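# Close the wooden box's drawer and leave it upright

## Task

Push the drawer of the small wooden box fully closed. The box has to end up standing upright on the table, and the drawer has to stay shut on its own, not because a hand is holding it. Finally, open the hands, release everything and pull the arms away.

## Robot and tools

Robot: a humanoid upper body on a stand just past the table's -x edge (x = 0.18 m), facing roughly +x. It has two arms, left_arm on the +y side and right_arm on the -y side. Each ends in a five-finger hand, and the left hand mirrors the right. Every hand has six motors: little, ring, middle, index, thumb_bend and thumb_turn.

Scene frame: the table top is z = 0 with +z up, and +x runs across the table away from the robot. Result lines give each hand point's end_effector_position in metres and its orientation as end_effector_quat_wxyz, both in this frame. The shoulders sit roughly 0.28 m above the pelvis, 0.06 m toward +x and 0.10 m to either side. A hand point can reach no more than 0.62 m from its shoulder, and printed positions get less reliable near full reach.

Hand point: a spot 0.05 m in front of the palm, where the index pad meets the thumb tip in a pinch. Its +z axis runs along the straight fingers, which extend 0.06 to 0.07 m past it. +y points out of the palm. +x points across the palm away from the thumb on the right hand and toward the thumb on the left hand. A wrist bracket on the little-finger side sticks out and can strike objects.

A row has 28 numbers, each in [-1, 1], covering both arms even when only one moves. The first 14 are for the left side: dx, dy, dz, rx, ry, rz, then little, ring, middle, index, thumb_bend, thumb_turn, force_limit, speed. The last 14 are the same for the right side. The six pose numbers are an offset, not a pose. They are measured in the hand point's own axes, starting from its measured pose when the action begins. For the first action of a call, that start is the last pose a result reported. Every row in an action uses that same start, not the previous row. A value of 1.0 means 0.6 m or 180 degrees, and rx, ry, rz together form one rotation vector. Zeros hold the arm where it is.

Hand numbers are targets, not offsets. For the fingers and thumb_bend, +1 is straight and -1 is fully curled. For thumb_turn, +1 puts the thumb beside the palm and -1 puts it in front, opposite the fingers. A pinch is about index -0.22, thumb_bend -0.75, thumb_turn -0.57. force_limit sets the load at which a closing motor stops: about 0 N at -1 up to 10 N at +1, or 15 N for the two thumb motors. speed runs from near 0 at -1 to full at +1, where a full stroke takes 0.6 s. No value means 'unchanged', so to keep a hand as it is, resend its previous eight numbers. If you have none yet, send hand_measured followed by hand_force_limit and hand_speed.

Tools:
- execute_actions(actions): a list of actions. Each action is a table of up to 15 rows, one per 1/30 s step. A shorter table repeats its last row for the remaining steps. An empty list just returns the state and images. On every step the commanded pose is limited to 70 mm and 16 degrees from the measured pose, so a long reach needs several actions.
- move(target, speed, blocking): target is one 28-number row, with the same offset rules, measured from the last reported pose. Each hand point follows a straight path, and both paths finish together within 0.5 to 10 s. speed is the top path speed in m/s, from 0.002 to 0.5 with 0.25 as default, and turning may be twice that in rad/s. The paths do not avoid obstacles or the other arm. The hand numbers are sent at the start. With blocking=false the call returns after 0.5 s while the arm keeps moving. Use wait or stop before sending any other motion.
- wait(seconds): 0 to 10. Lets time pass while each arm holds its last command.
- stop(): brakes a running move.
- zoom_image(camera, region): camera is cam_high, cam_left_wrist or cam_right_wrist. region is [x0, y0, x1, y1] in image pixels, measured from the top-left corner, at most 504 by 504.
- show_instructions(): shows the reference images.
- finished_scene(scene): ends the scene with the given number, permanently. Call it only once the drawer is shut, the box is upright and the hands are clear.

Reading results: each arm's state line shows its pose. A 'Hand target' line shows where the controller is now steering. 'pose unreachable' means a clearance check changed or blocked that arm's command, and HELD marks steps where it was held back. A move adds a 'move:' line with its ending (done, off_target, moving, held, fault), any limits that acted (paced, held) and the remaining distance to each target. The hand fields hand_measured, hand_stopped_by (moving, target, force, stalled, fault) and hand_load_n each list six values in motor order. hand_load_n is positive when something pushes a finger open, and loads near zero mean nothing is held. Joint torques are noisy and offset. Watch for MOTOR HOT and fault lines.

Cautions: a closing motor keeps moving after the action until it reaches its target or force_limit. Contact so strong that it reaches a joint's load limit (22 N m for most joints, 4.4 N m for wrist pitch and wrist yaw) stops that arm for 10 s. Fast contact and targets set deep past the contact point push harder, so push the drawer slowly and avoid tipping or sliding the box. Never let the arms strike or press hard on each other. Knocking anything off the table fails the task. Small objects may get nudged now and then. The robot waits at its last command while you think.

Each tool is called after ">>>" by a JSON object that holds its "api" and its "payload".

Reference images:

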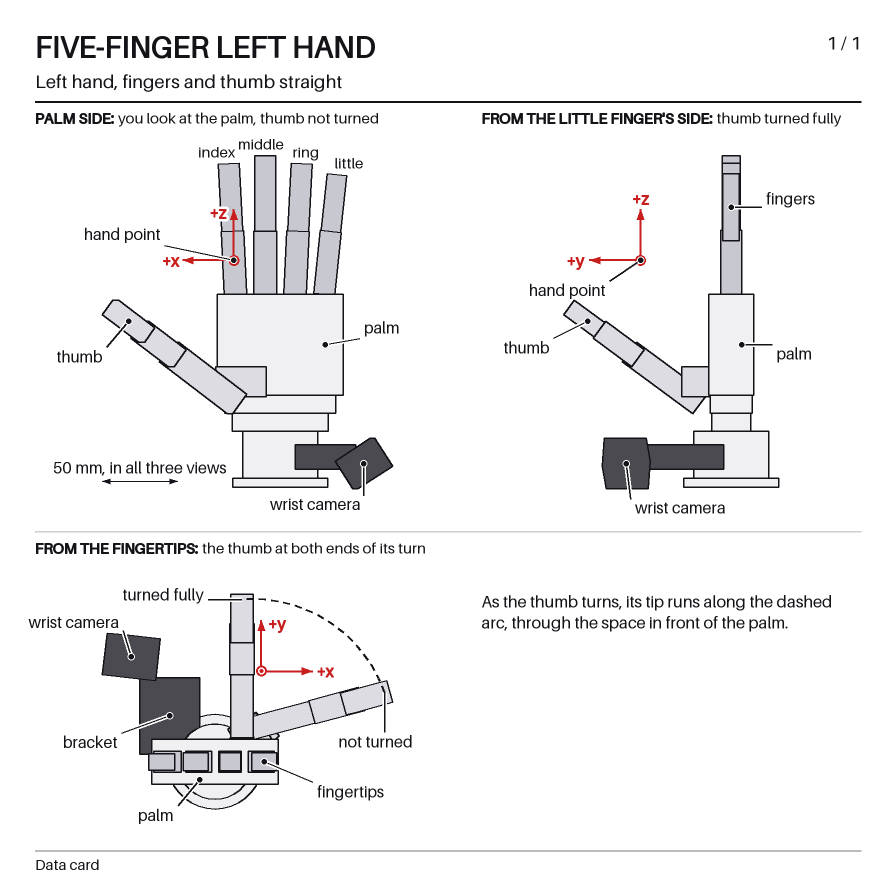

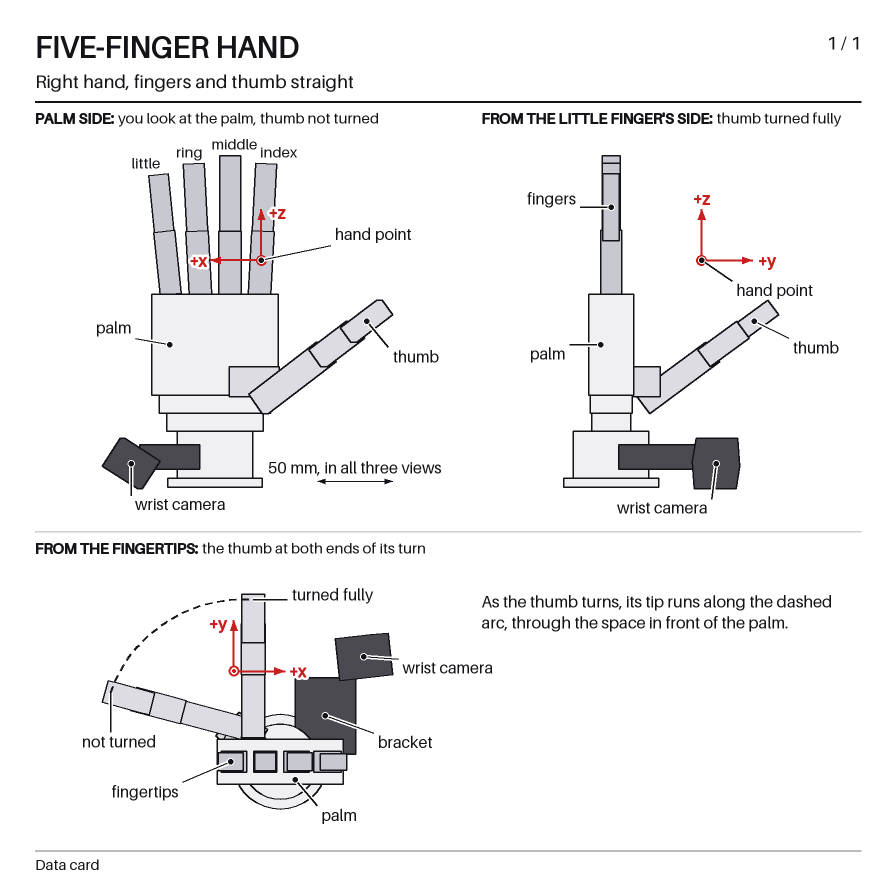

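## Session

>>> {"api": "execute_actions", "payload": {"actions": []}}

Scene clock: 0.00 s.
left_arm: end_effector_position=(+0.1806, +0.0558, +0.4435) hand_measured=(+1.000, +1.000, +1.000, +1.000, +1.000, +1.000) hand_load_n=(+0.0, +0.0, +0.0, +0.0, +0.0, +0.0) hand_stopped_by=(target, target, target, target, target, target) hand_force_limit=0.00 hand_speed=-0.80 end_effector_quat_wxyz=(+0.085, +0.116, -0.261, +0.955) | right_arm: end_effector_position=(+0.1948, -0.0859, +0.4181) hand_measured=(+1.000, +1.000, +1.000, +1.000, +1.000, +1.000) hand_load_n=(+0.0, +0.0, +0.0, +0.0, +0.0, +0.0) hand_stopped_by=(target, target, target, target, target, target) hand_force_limit=0.00 hand_speed=-0.80 end_effector_quat_wxyz=(+0.932, -0.304, +0.199, -0.003)
Joint positions: left_arm=[-0.148  0.427  0.118 -0.535 -0.356 -0.884 -0.42 ] | right_arm=[ 0.062 -0.518 -0.308 -0.486  0.434 -0.936  0.475]
Joint velocities: left_arm=[ 0.    -0.005  0.    -0.005  0.008  0.     0.   ] | right_arm=[-0.012 -0.006  0.003 -0.002  0.     0.     0.   ]
Joint torques (N m, as the arm reports them, + toward a larger angle): no reading
Hand target (left_arm): +0.181, +0.056, +0.443; +0.085, +0.116, -0.261, +0.955
Hand target (right_arm): +0.195, -0.086, +0.418; +0.932, -0.304, +0.199, -0.003

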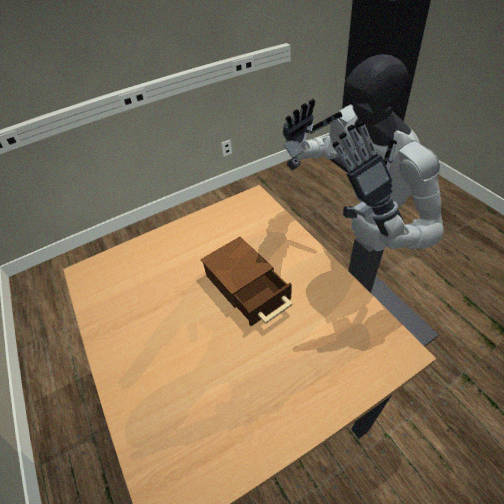

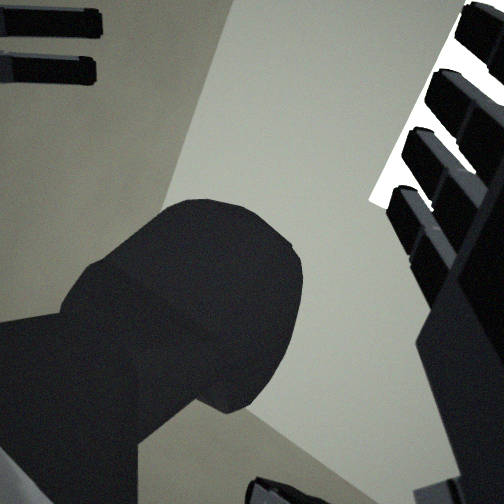

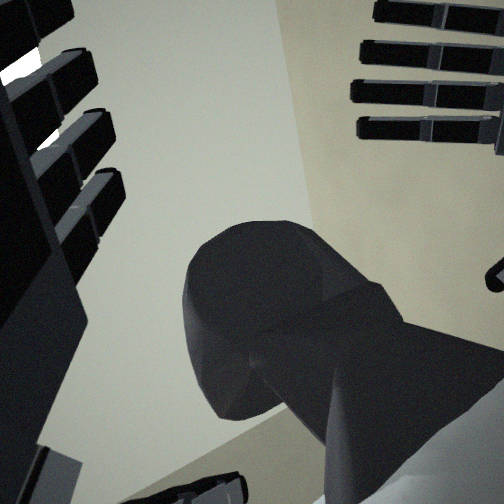

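>>> {"api": "zoom_image", "payload": {"camera": "cam_high", "region": [150, 180, 400, 400]}}

Region (150, 180, 400, 400) of cam_high's 504x504 image, scaled by 2.016, with more detail than that image has; it fills the top 444 rows of this view, and the rest is white.

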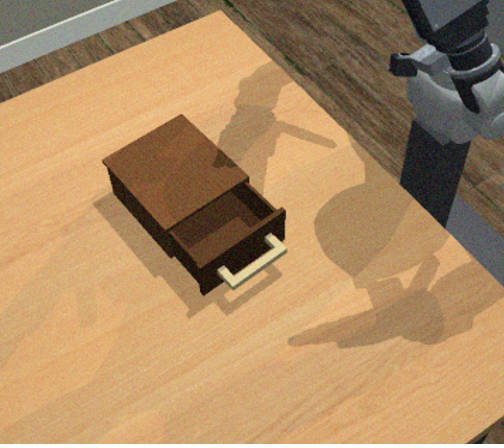

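>>> {"api": "move", "payload": {"target": [-0.581, -0.110, -0.463, 0.134, -0.680, -0.171, 1, 1, 1, 1, 1, 1, 0, -0.8, 0.652, -0.119, -0.372, 0.078, 0.620, 0.220, 1, 1, 1, 1, 1, 1, 0, -0.8], "speed": 0.3}}

Scene clock: 6.43 s.
left_arm: end_effector_position=(+0.4785, +0.2055, +0.1391) hand_measured=(+1.000, +1.000, +1.000, +1.000, +1.000, +1.000) hand_load_n=(+0.0, +0.0, +0.0, +0.0, +0.0, +0.0) hand_stopped_by=(target, target, target, target, target, target) hand_force_limit=0.00 hand_speed=-0.80 end_effector_quat_wxyz=(+0.024, +0.943, -0.012, +0.331) | right_arm: end_effector_position=(+0.4807, -0.3072, +0.1621) hand_measured=(+1.000, +1.000, +1.000, +1.000, +1.000, +1.000) hand_load_n=(+0.0, +0.0, +0.0, +0.0, +0.0, +0.0) hand_stopped_by=(target, target, target, target, target, target) hand_force_limit=0.00 hand_speed=-0.80 end_effector_quat_wxyz=(+0.366, +0.028, +0.930, +0.011)
Joint positions: left_arm=[-0.904  0.879 -0.256  0.533 -0.875  0.976 -0.071] | right_arm=[-1.23  -0.89   0.35   1.43   0.49   0.491  0.651]
Joint velocities: left_arm=[-0.018  0.     0.    -0.012 -0.006 -0.005  0.   ] | right_arm=[-0.176  0.081  0.028  0.354 -0.103 -0.196  0.089]
Joint torques (N m, as the arm reports them, + toward a larger angle): left_arm=[-4.41  4.31  2.11 -2.07 -0.34 -0.44 -0.16] | right_arm=[-7.09 -2.88 -0.8  -2.27  0.02 -0.65 -0.07]
Hand target (left_arm): +0.479, +0.207, +0.140; +0.022, +0.943, -0.013, +0.332
Hand target (right_arm): +0.480, -0.307, +0.161; +0.365, +0.026, +0.930, +0.010
Off the commanded pose (left_arm): 0.019 m, 3 deg.
Off the commanded pose (right_arm): 0.017 m, 5 deg.
move: off_target (left_arm, right_arm)

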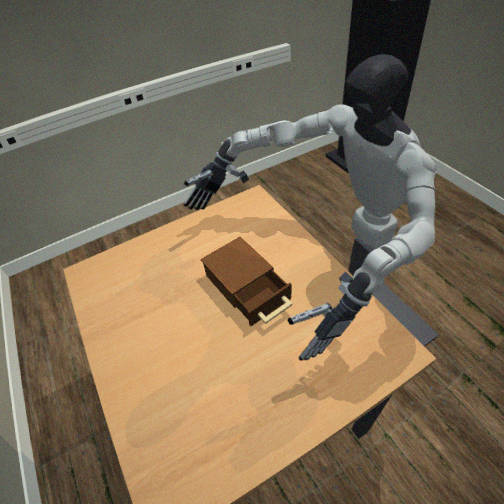

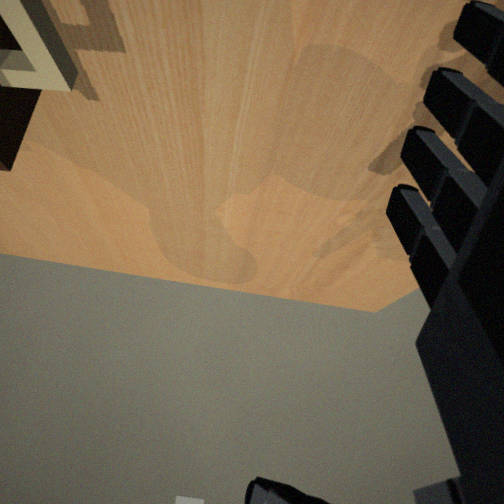

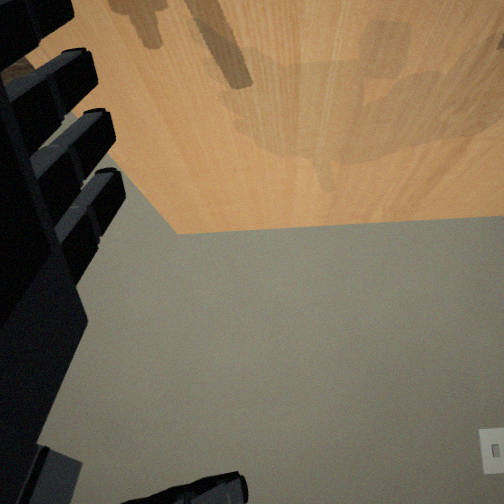

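>>> {"api": "move", "payload": {"target": [-0.0374, 0.1897, 0.0625, 0, 0, 0, 1, 1, 1, 1, 1, 1, 0, -0.8, 0.0819, 0.174, 0.0748, 0, 0, 0, 1, 1, 1, 1, 1, 1, 0, -0.8], "speed": 0.2}}

Scene clock: 9.87 s.
left_arm: end_effector_position=(+0.4859, +0.0871, +0.1076) hand_measured=(+1.000, +1.000, +1.000, +1.000, +1.000, +1.000) hand_load_n=(-0.5, +0.0, +0.0, +0.0, +0.0, +0.0) hand_stopped_by=(target, target, target, target, target, target) hand_force_limit=0.00 hand_speed=-0.80 end_effector_quat_wxyz=(+0.033, +0.940, -0.006, +0.340) | right_arm: end_effector_position=(+0.4782, -0.2063, +0.0908) hand_measured=(+1.000, +1.000, +1.000, +1.000, +1.000, +1.000) hand_load_n=(+0.0, +0.0, +0.0, +0.0, +0.0, +0.0) hand_stopped_by=(target, target, target, target, target, target) hand_force_limit=0.00 hand_speed=-0.80 end_effector_quat_wxyz=(+0.357, +0.025, +0.934, +0.008)
Joint positions: left_arm=[-0.883  0.483 -0.238  0.413 -0.919  0.944  0.39 ] | right_arm=[-0.801 -0.675  0.186  0.664  0.709  0.726  0.054]
Joint velocities: left_arm=[ 0.     0.014 -0.003 -0.003 -0.002  0.     0.   ] | right_arm=[0.008 0.003 0.005 0.009 0.005 0.003 0.   ]
Joint torques (N m, as the arm reports them, + toward a larger angle): left_arm=[-4.1   2.85  0.86 -2.34 -0.37 -0.33  0.01] | right_arm=[-6.02 -2.72 -2.86 -2.72  0.12 -0.52 -0.26]
Hand target (left_arm): +0.484, +0.091, +0.103; +0.027, +0.942, -0.005, +0.336
Hand target (right_arm): +0.478, -0.206, +0.090; +0.357, +0.027, +0.934, +0.009
Off the commanded pose (left_arm): 0.010 m, 2 deg.
Off the commanded pose (right_arm): 0.011 m, 1 deg.
move: off_target (left_arm, right_arm)

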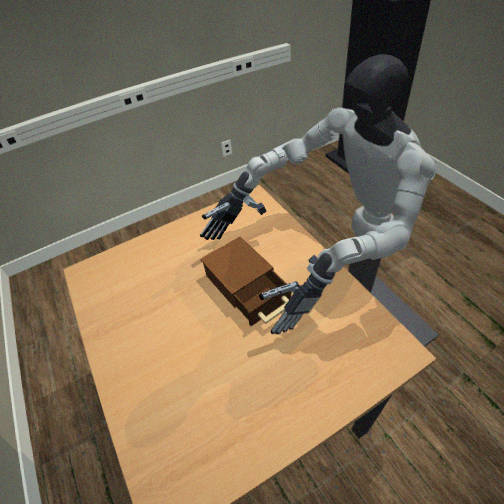

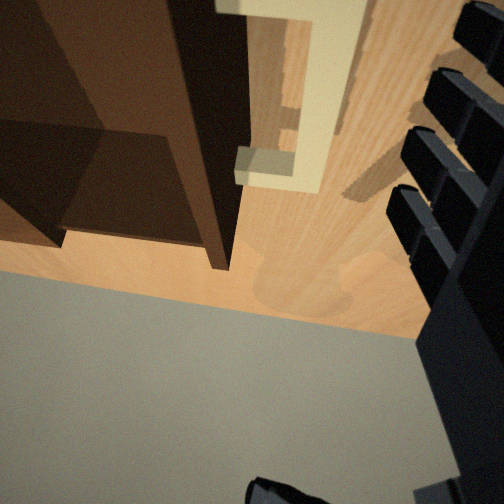

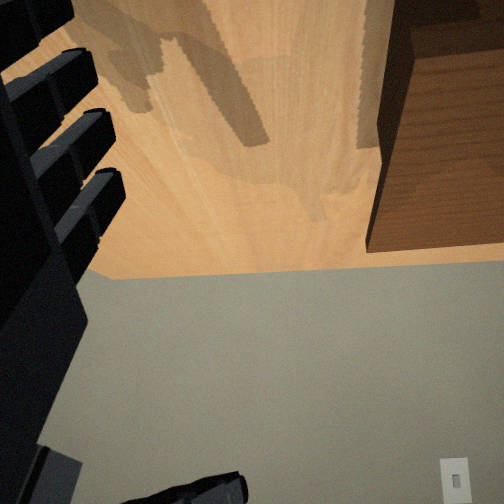

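>>> {"api": "move", "payload": {"target": [0.0128, 0.0506, -0.0129, 0, 0, 0, 1, 1, 1, 1, 1, 1, 0, -0.8, 0.0066, 0.185, -0.005, -0.0755, 0.0046, -0.0812, 1, 1, 1, 1, 1, 1, 0, -0.8], "speed": 0.2}}

Scene clock: 12.27 s.
left_arm: end_effector_position=(+0.4870, +0.0608, +0.1182) hand_measured=(+1.000, +1.000, +1.000, +1.000, +1.000, +1.000) hand_load_n=(+0.0, +0.0, +0.0, +0.0, +0.0, +0.0) hand_stopped_by=(target, target, target, target, target, target) hand_force_limit=0.00 hand_speed=-0.80 end_effector_quat_wxyz=(+0.028, +0.940, -0.003, +0.340) | right_arm: end_effector_position=(+0.4781, -0.1103, +0.0872) hand_measured=(+1.000, +1.000, +1.000, +1.000, +1.000, +1.000) hand_load_n=(+0.0, +0.0, +0.0, +0.0, +0.0, +0.0) hand_stopped_by=(target, target, target, target, target, target) hand_force_limit=0.00 hand_speed=-0.80 end_effector_quat_wxyz=(+0.342, -0.127, +0.930, +0.054)
Joint positions: left_arm=[-0.917  0.392 -0.207  0.37  -0.944  1.003  0.536] | right_arm=[-0.973 -0.563  0.413  0.757  0.606  0.696  0.216]
Joint velocities: left_arm=[-0.006  0.     0.018 -0.002  0.005  0.     0.   ] | right_arm=[ 0.003  0.008 -0.015  0.002 -0.006 -0.006  0.006]
Joint torques (N m, as the arm reports them, + toward a larger angle): left_arm=[-5.2   1.55  1.79 -3.69 -1.06 -0.23  0.09] | right_arm=[-7.46 -0.91 -1.06 -2.84  0.17 -0.74  0.51]
Hand target (left_arm): +0.487, +0.058, +0.120; +0.033, +0.940, -0.004, +0.341
Hand target (right_arm): +0.476, -0.096, +0.089; +0.342, -0.136, +0.927, +0.071
Off the commanded pose (left_arm): 0.004 m, 1 deg.
Off the commanded pose (right_arm): 0.016 m, 3 deg.
move: off_target (left_arm, right_arm)

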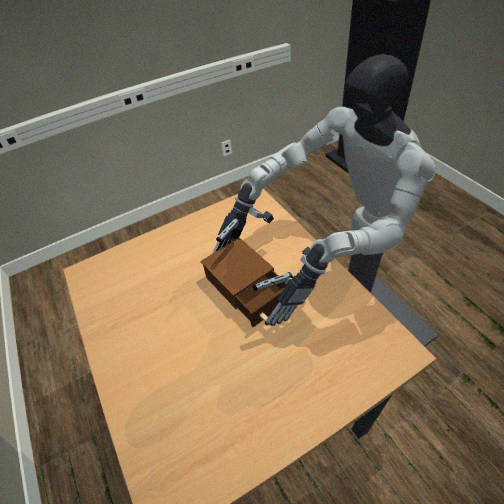

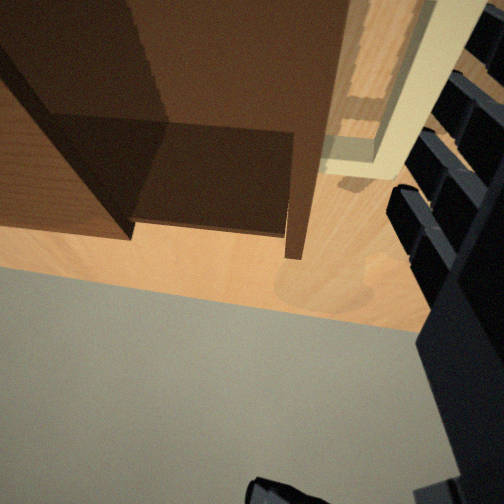

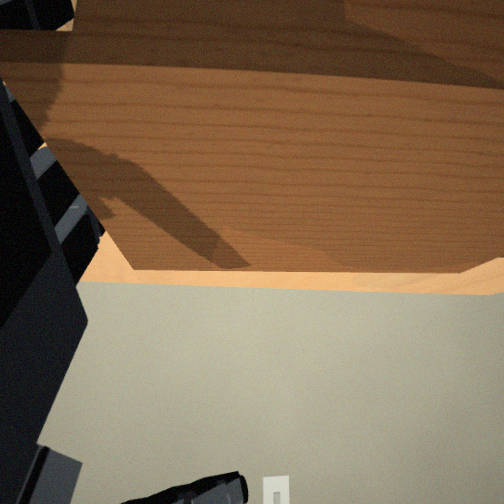

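>>> {"api": "move", "payload": {"target": [0.001, 0.133, 0.007, 0, 0, 0, 1, 1, 1, 1, 1, 1, 0, -0.8, 0, 0, 0, 0, 0, 0, 1, 1, 1, 1, 1, 1, 0, -0.8], "speed": 0.08}}

Scene clock: 13.83 s.
left_arm: end_effector_position=(+0.4955, +0.0097, +0.1154) hand_measured=(+1.000, +1.000, +1.000, +1.000, +1.000, +1.000) hand_load_n=(+0.0, +0.0, +0.5, +0.0, +0.0, +0.0) hand_stopped_by=(target, target, target, target, target, target) hand_force_limit=0.00 hand_speed=-0.80 end_effector_quat_wxyz=(-0.011, +0.939, +0.013, +0.344) | right_arm: end_effector_position=(+0.4794, -0.1202, +0.0861) hand_measured=(+1.000, +1.000, +1.000, +1.000, +1.000, +1.000) hand_load_n=(+0.0, +0.0, +0.0, +0.0, +0.0, +0.0) hand_stopped_by=(target, target, target, target, target, target) hand_force_limit=0.00 hand_speed=-0.80 end_effector_quat_wxyz=(+0.341, -0.121, +0.931, +0.041)
Joint positions: left_arm=[-1.018  0.151 -0.224  0.508 -0.862  0.918  0.75 ] | right_arm=[-0.972 -0.577  0.413  0.762  0.605  0.697  0.205]
Joint velocities: left_arm=[-0.014 -0.014  0.     0.031  0.014 -0.005 -0.015] | right_arm=[ 0.003  0.     0.012 -0.008  0.012  0.     0.   ]
Joint torques (N m, as the arm reports them, + toward a larger angle): left_arm=[-5.6  -1.46 -0.12 -3.58 -1.73 -0.42 -1.68] | right_arm=[-7.23 -1.18 -1.71 -2.85  0.14 -0.66  0.25]
Hand target (left_arm): +0.489, -0.018, +0.120; +0.029, +0.940, -0.002, +0.341
Hand target (right_arm): +0.478, -0.110, +0.087; +0.342, -0.127, +0.930, +0.054
Off the commanded pose (left_arm): 0.030 m, 5 deg.
Off the commanded pose (right_arm): 0.010 m, 2 deg.
move: off_target (left_arm, right_arm)

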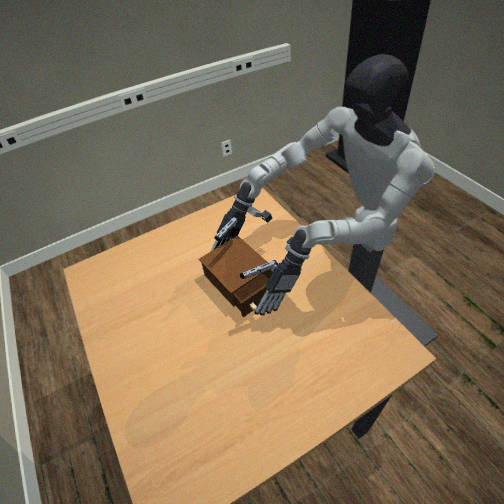

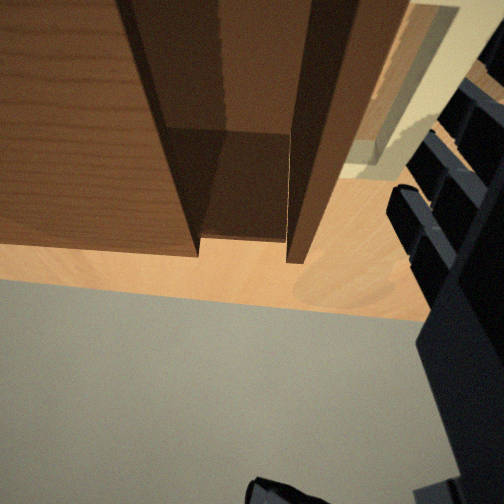

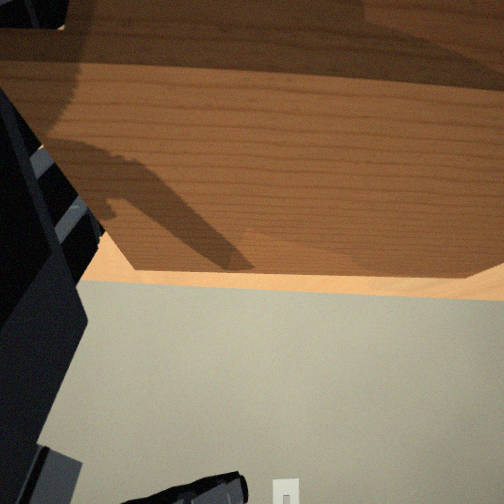

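>>> {"api": "move", "payload": {"target": [-0.002, 0.1, -0.003, 0, 0, 0, 1, 1, 1, 1, 1, 1, 0, -0.8, -0.013, 0.0645, 0.0106, 0, 0, 0, 1, 1, 1, 1, 1, 1, 0, -0.8], "speed": 0.08}}

Scene clock: 15.23 s.
left_arm: end_effector_position=(+0.5014, -0.0171, +0.1110) hand_measured=(+1.000, +1.000, +1.000, +1.000, +1.000, +1.000) hand_load_n=(+0.0, +0.0, +0.0, +0.0, +0.0, +0.0) hand_stopped_by=(target, target, target, target, target, target) hand_force_limit=0.00 hand_speed=-0.80 end_effector_quat_wxyz=(-0.059, +0.935, +0.023, +0.348) | right_arm: end_effector_position=(+0.4830, -0.1185, +0.0792) hand_measured=(+1.000, +1.000, +1.000, +1.000, +1.000, +1.000) hand_load_n=(+0.0, +0.0, +0.0, +0.0, +0.0, +0.0) hand_stopped_by=(target, target, target, target, target, target) hand_force_limit=0.00 hand_speed=-0.80 end_effector_quat_wxyz=(+0.335, -0.109, +0.936, -0.010)
Joint positions: left_arm=[-1.135  0.007 -0.276  0.735 -0.816  0.774  0.864] | right_arm=[-0.962 -0.524  0.383  0.683  0.587  0.789  0.03 ]
Joint velocities: left_arm=[-0.015  0.006 -0.018  0.052 -0.014 -0.014  0.   ] | right_arm=[-0.003  0.014 -0.018 -0.002 -0.04   0.001  0.   ]
Joint torques (N m, as the arm reports them, + toward a larger angle): left_arm=[-6.15 -2.27  0.39 -3.97 -1.84 -0.54 -1.89] | right_arm=[-7.34  1.16 -1.87 -3.98  0.59 -0.76  1.13]
Hand target (left_arm): +0.494, -0.049, +0.117; -0.010, +0.939, +0.012, +0.345
Hand target (right_arm): +0.478, -0.081, +0.084; +0.338, -0.123, +0.932, +0.042
Off the commanded pose (left_arm): 0.034 m, 6 deg.
Off the commanded pose (right_arm): 0.039 m, 6 deg.
joint sent to its limit (left arm) — the command would take joint 2 (shoulder roll) past its lower limit, so that joint was sent only as far as its limit.
move: off_target (left_arm, right_arm)

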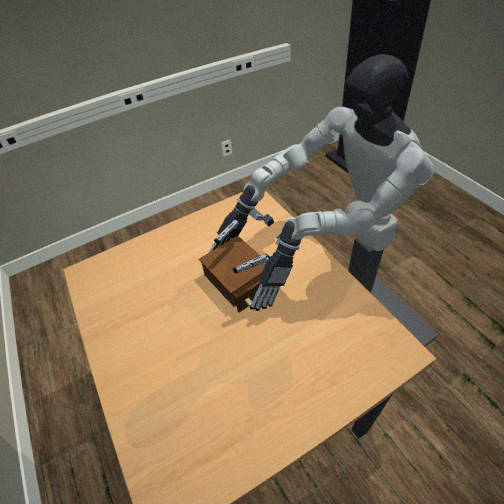

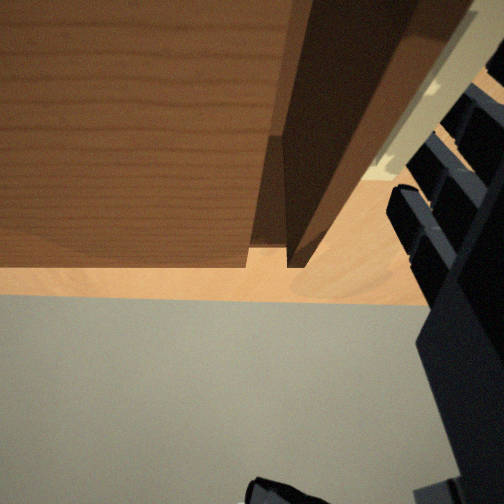

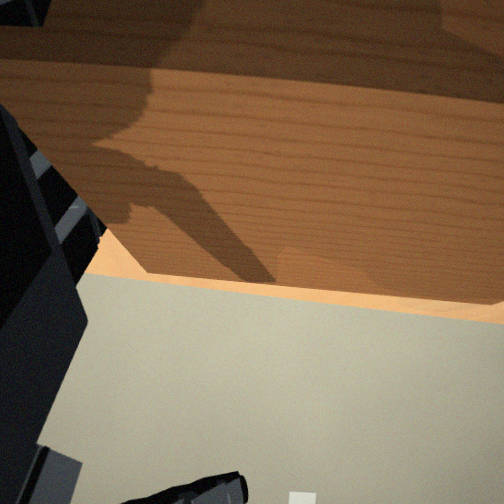

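>>> {"api": "move", "payload": {"target": [0, 0.091, -0.0116, -0.0545, 0.0079, 0.0625, 1, 1, 1, 1, 1, 1, 0, -0.8, -0.008, 0.04, 0.004, 0, 0, 0, 1, 1, 1, 1, 1, 1, 0, -0.8], "speed": 0.08}}

Scene clock: 17.57 s.
left_arm: end_effector_position=(+0.5085, -0.0306, +0.1029) hand_measured=(+1.000, +1.000, +1.000, +1.000, +1.000, +1.000) hand_load_n=(+0.0, +0.0, +0.5, +0.0, +0.0, +0.0) hand_stopped_by=(target, target, target, target, target, target) hand_force_limit=0.00 hand_speed=-0.80 end_effector_quat_wxyz=(-0.069, +0.930, -0.089, +0.350) | right_arm: end_effector_position=(+0.4842, -0.1195, +0.0728) hand_measured=(+1.000, +1.000, +1.000, +1.000, +1.000, +1.000) hand_load_n=(+0.0, +0.0, +0.0, +0.0, +0.0, +0.0) hand_stopped_by=(target, target, target, target, target, target) hand_force_limit=0.00 hand_speed=-0.80 end_effector_quat_wxyz=(+0.329, -0.099, +0.938, -0.042)
Joint positions: left_arm=[-1.313  0.016 -0.412  1.057 -0.694  0.738  0.546] | right_arm=[-0.963 -0.487  0.375  0.668  0.581  0.825 -0.074]
Joint velocities: left_arm=[-0.067  0.002 -0.081  0.126 -0.063 -0.066 -0.039] | right_arm=[-0.011  0.002  0.     0.008  0.002  0.002 -0.003]
Joint torques (N m, as the arm reports them, + toward a larger angle): left_arm=[-6.59 -2.62  0.22 -4.6  -1.29 -0.6  -1.98] | right_arm=[-7.63  0.15 -1.13 -3.53  0.07 -0.71  0.56]
Hand target (left_arm): +0.497, -0.071, +0.111; -0.013, +0.930, -0.106, +0.350
Hand target (right_arm): +0.482, -0.094, +0.076; +0.333, -0.110, +0.936, -0.010
Off the commanded pose (left_arm): 0.043 m, 7 deg.
Off the commanded pose (right_arm): 0.026 m, 4 deg.
joint sent to its limit (left arm) — the command would take joint 2 (shoulder roll) past its lower limit, so that joint was sent only as far as its limit.
move: off_target (left_arm, right_arm)

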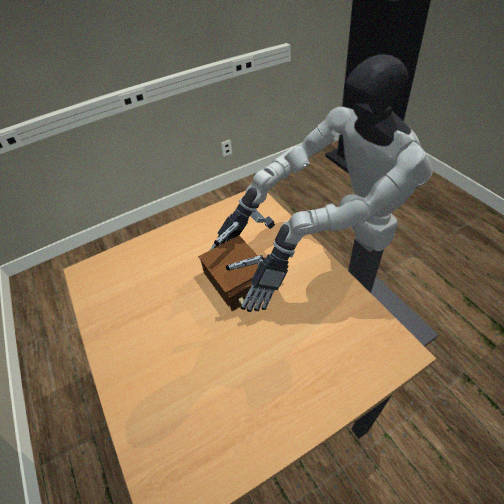

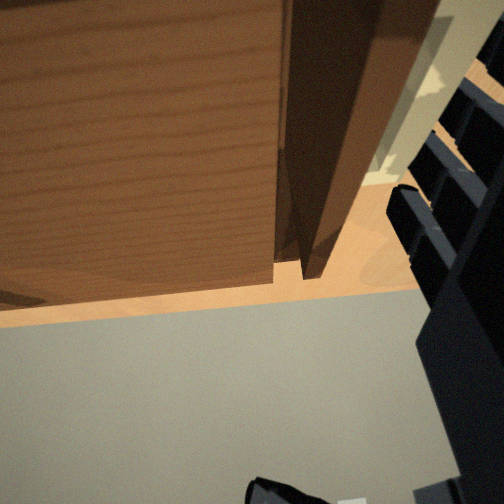

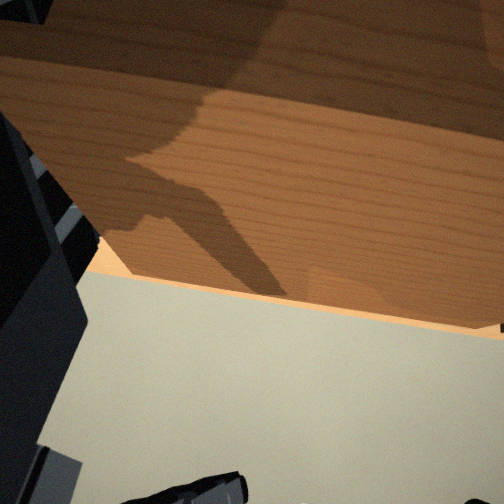

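>>> {"api": "move", "payload": {"target": [0.02, 0.105, 0.0, 0, 0, 0, 1, 1, 1, 1, 1, 1, 0, -0.8, -0.015, 0.075, 0.004, 0, 0, 0, 1, 1, 1, 1, 1, 1, 0, -0.8], "speed": 0.08}}

Scene clock: 19.20 s.
left_arm: end_effector_position=(+0.5126, -0.0470, +0.0982) hand_measured=(+1.000, +1.000, +1.000, +1.000, +1.000, +1.000) hand_load_n=(+0.0, +0.0, +0.5, +0.0, +0.0, +0.0) hand_stopped_by=(target, target, target, target, target, target) hand_force_limit=0.00 hand_speed=-0.80 end_effector_quat_wxyz=(-0.066, +0.910, -0.086, +0.400) | right_arm: end_effector_position=(+0.4872, -0.1186, +0.0637) hand_measured=(+1.000, +1.000, +1.000, +1.000, +1.000, +1.000) hand_load_n=(+0.0, +0.0, +0.0, +0.0, +0.0, +0.0) hand_stopped_by=(target, target, target, target, target, target) hand_force_limit=0.00 hand_speed=-0.80 end_effector_quat_wxyz=(+0.320, -0.086, +0.938, -0.103)
Joint positions: left_arm=[-1.378  0.018 -1.088  1.223 -1.313  0.375  0.567] | right_arm=[-0.977 -0.391  0.34   0.672  0.522  0.88  -0.245]
Joint velocities: left_arm=[-0.06   0.005 -0.345  0.077 -0.304 -0.097 -0.033] | right_arm=[-0.011  0.02  -0.035  0.008 -0.052  0.01   0.023]
Joint torques (N m, as the arm reports them, + toward a larger angle): left_arm=[-6.11 -2.72  0.4  -4.33 -1.33 -0.57 -2.1 ] | right_arm=[-7.83  1.78 -1.01 -3.81  0.49 -0.93  1.34]
Hand target (left_arm): +0.495, -0.092, +0.103; -0.008, +0.912, -0.111, +0.396
Hand target (right_arm): +0.483, -0.074, +0.068; +0.326, -0.102, +0.939, -0.043
Off the commanded pose (left_arm): 0.048 m, 6 deg.
Off the commanded pose (right_arm): 0.045 m, 7 deg.
joint sent to its limit (left arm) — the command would take joint 2 (shoulder roll) past its lower limit, so that joint was sent only as far as its limit.
move: off_target (left_arm, right_arm)

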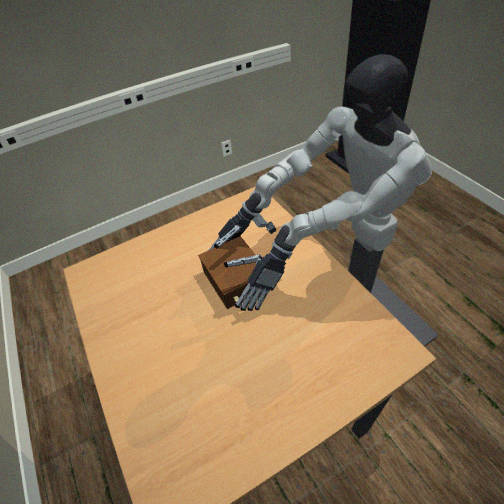

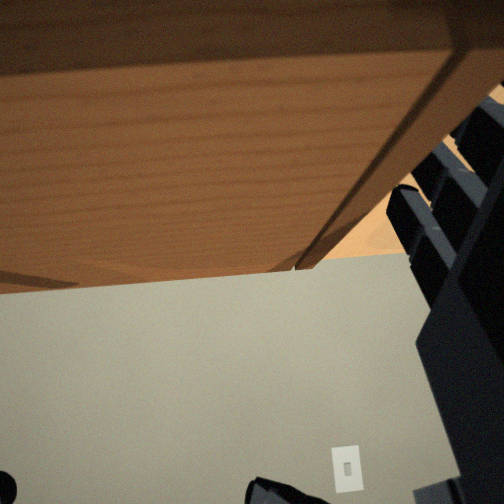

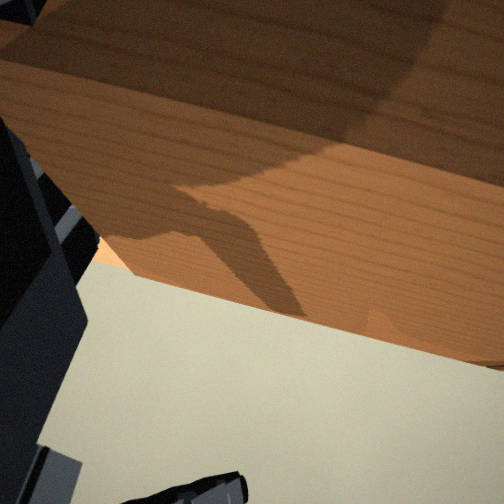

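>>> {"api": "move", "payload": {"target": [0, -0.167, -0.133, 0, 0, 0, 1, 1, 1, 1, 1, 1, 0, -0.8, 0, -0.167, -0.133, 0, 0, 0, 1, 1, 1, 1, 1, 1, 0, -0.8], "speed": 0.2}}

>>> {"api": "zoom_image", "payload": {"camera": "cam_high", "region": [150, 180, 350, 360]}}

Scene clock: 20.67 s.
left_arm: end_effector_position=(+0.4605, +0.0463, +0.1709) hand_measured=(+1.000, +1.000, +1.000, +1.000, +1.000, +1.000) hand_load_n=(+0.0, +0.0, +0.0, +0.0, +0.0, +0.0) hand_stopped_by=(target, target, target, target, target, target) hand_force_limit=0.00 hand_speed=-0.80 end_effector_quat_wxyz=(-0.064, +0.914, -0.075, +0.394) | right_arm: end_effector_position=(+0.4483, -0.1997, +0.1570) hand_measured=(+1.000, +1.000, +1.000, +1.000, +1.000, +1.000) hand_load_n=(+0.0, +0.0, +0.0, +0.0, +0.0, +0.0) hand_stopped_by=(target, target, target, target, target, target) hand_force_limit=0.00 hand_speed=-0.80 end_effector_quat_wxyz=(+0.326, -0.089, +0.936, -0.102)
Joint positions: left_arm=[-1.106  0.781 -0.842 -0.023 -1.661  0.69   1.086] | right_arm=[-0.811 -0.827  0.105  0.053  0.756  1.335 -0.167]
Joint velocities: left_arm=[ 0.009  0.    -0.014 -0.002 -0.014 -0.001  0.   ] | right_arm=[ 0.     0.006 -0.003  0.008 -0.012  0.     0.   ]
Joint torques (N m, as the arm reports them, + toward a larger angle): left_arm=[-4.96  2.24  3.02 -1.84  0.06 -0.39  0.24] | right_arm=[-5.75 -2.65 -2.98 -2.37 -0.05 -0.52 -0.28]
Hand target (left_arm): +0.462, +0.046, +0.173; -0.065, +0.912, -0.075, +0.397
Hand target (right_arm): +0.448, -0.198, +0.157; +0.326, -0.089, +0.936, -0.098
Off the commanded pose (left_arm): 0.004 m, 1 deg.
Off the commanded pose (right_arm): 0.008 m, 1 deg.
move: off_target (left_arm, right_arm)

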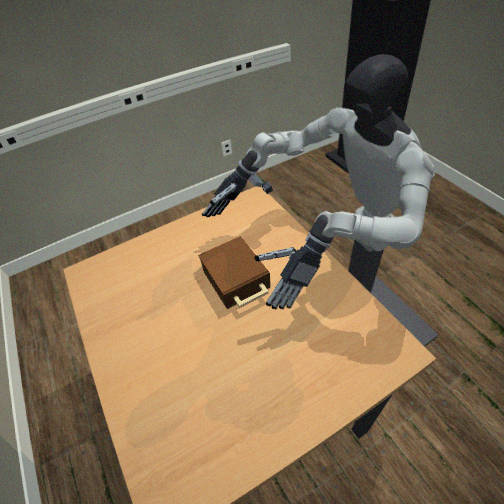

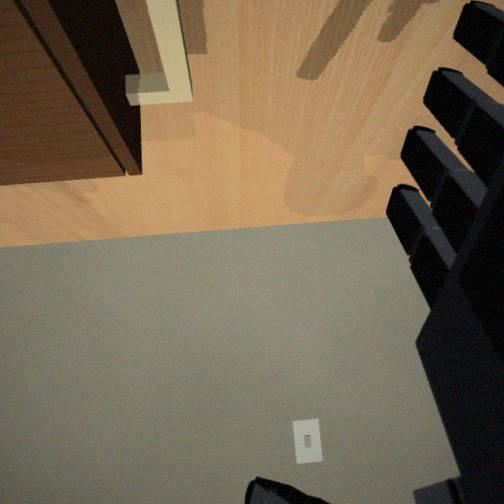

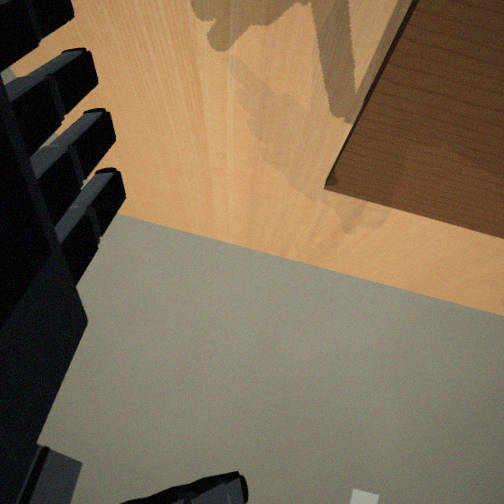

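Region (150, 180, 350, 360) of cam_high's 504x504 image, scaled by 2.520, with more detail than that image has; it fills the top 454 rows of this view, and the rest is white.

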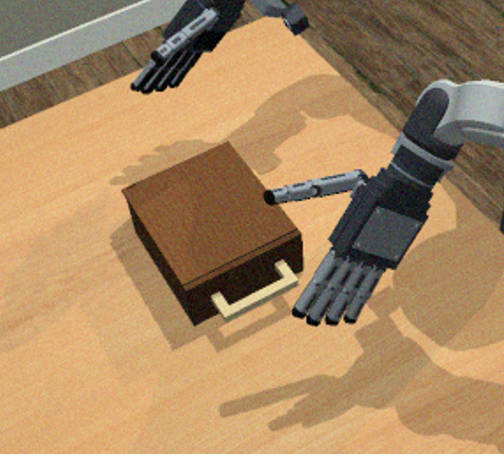

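The drawer is shut, the box is upright, and both hands are clear.

>>> {"api": "finished_scene", "payload": {"scene": 1}}

The scene is finished: the task was done.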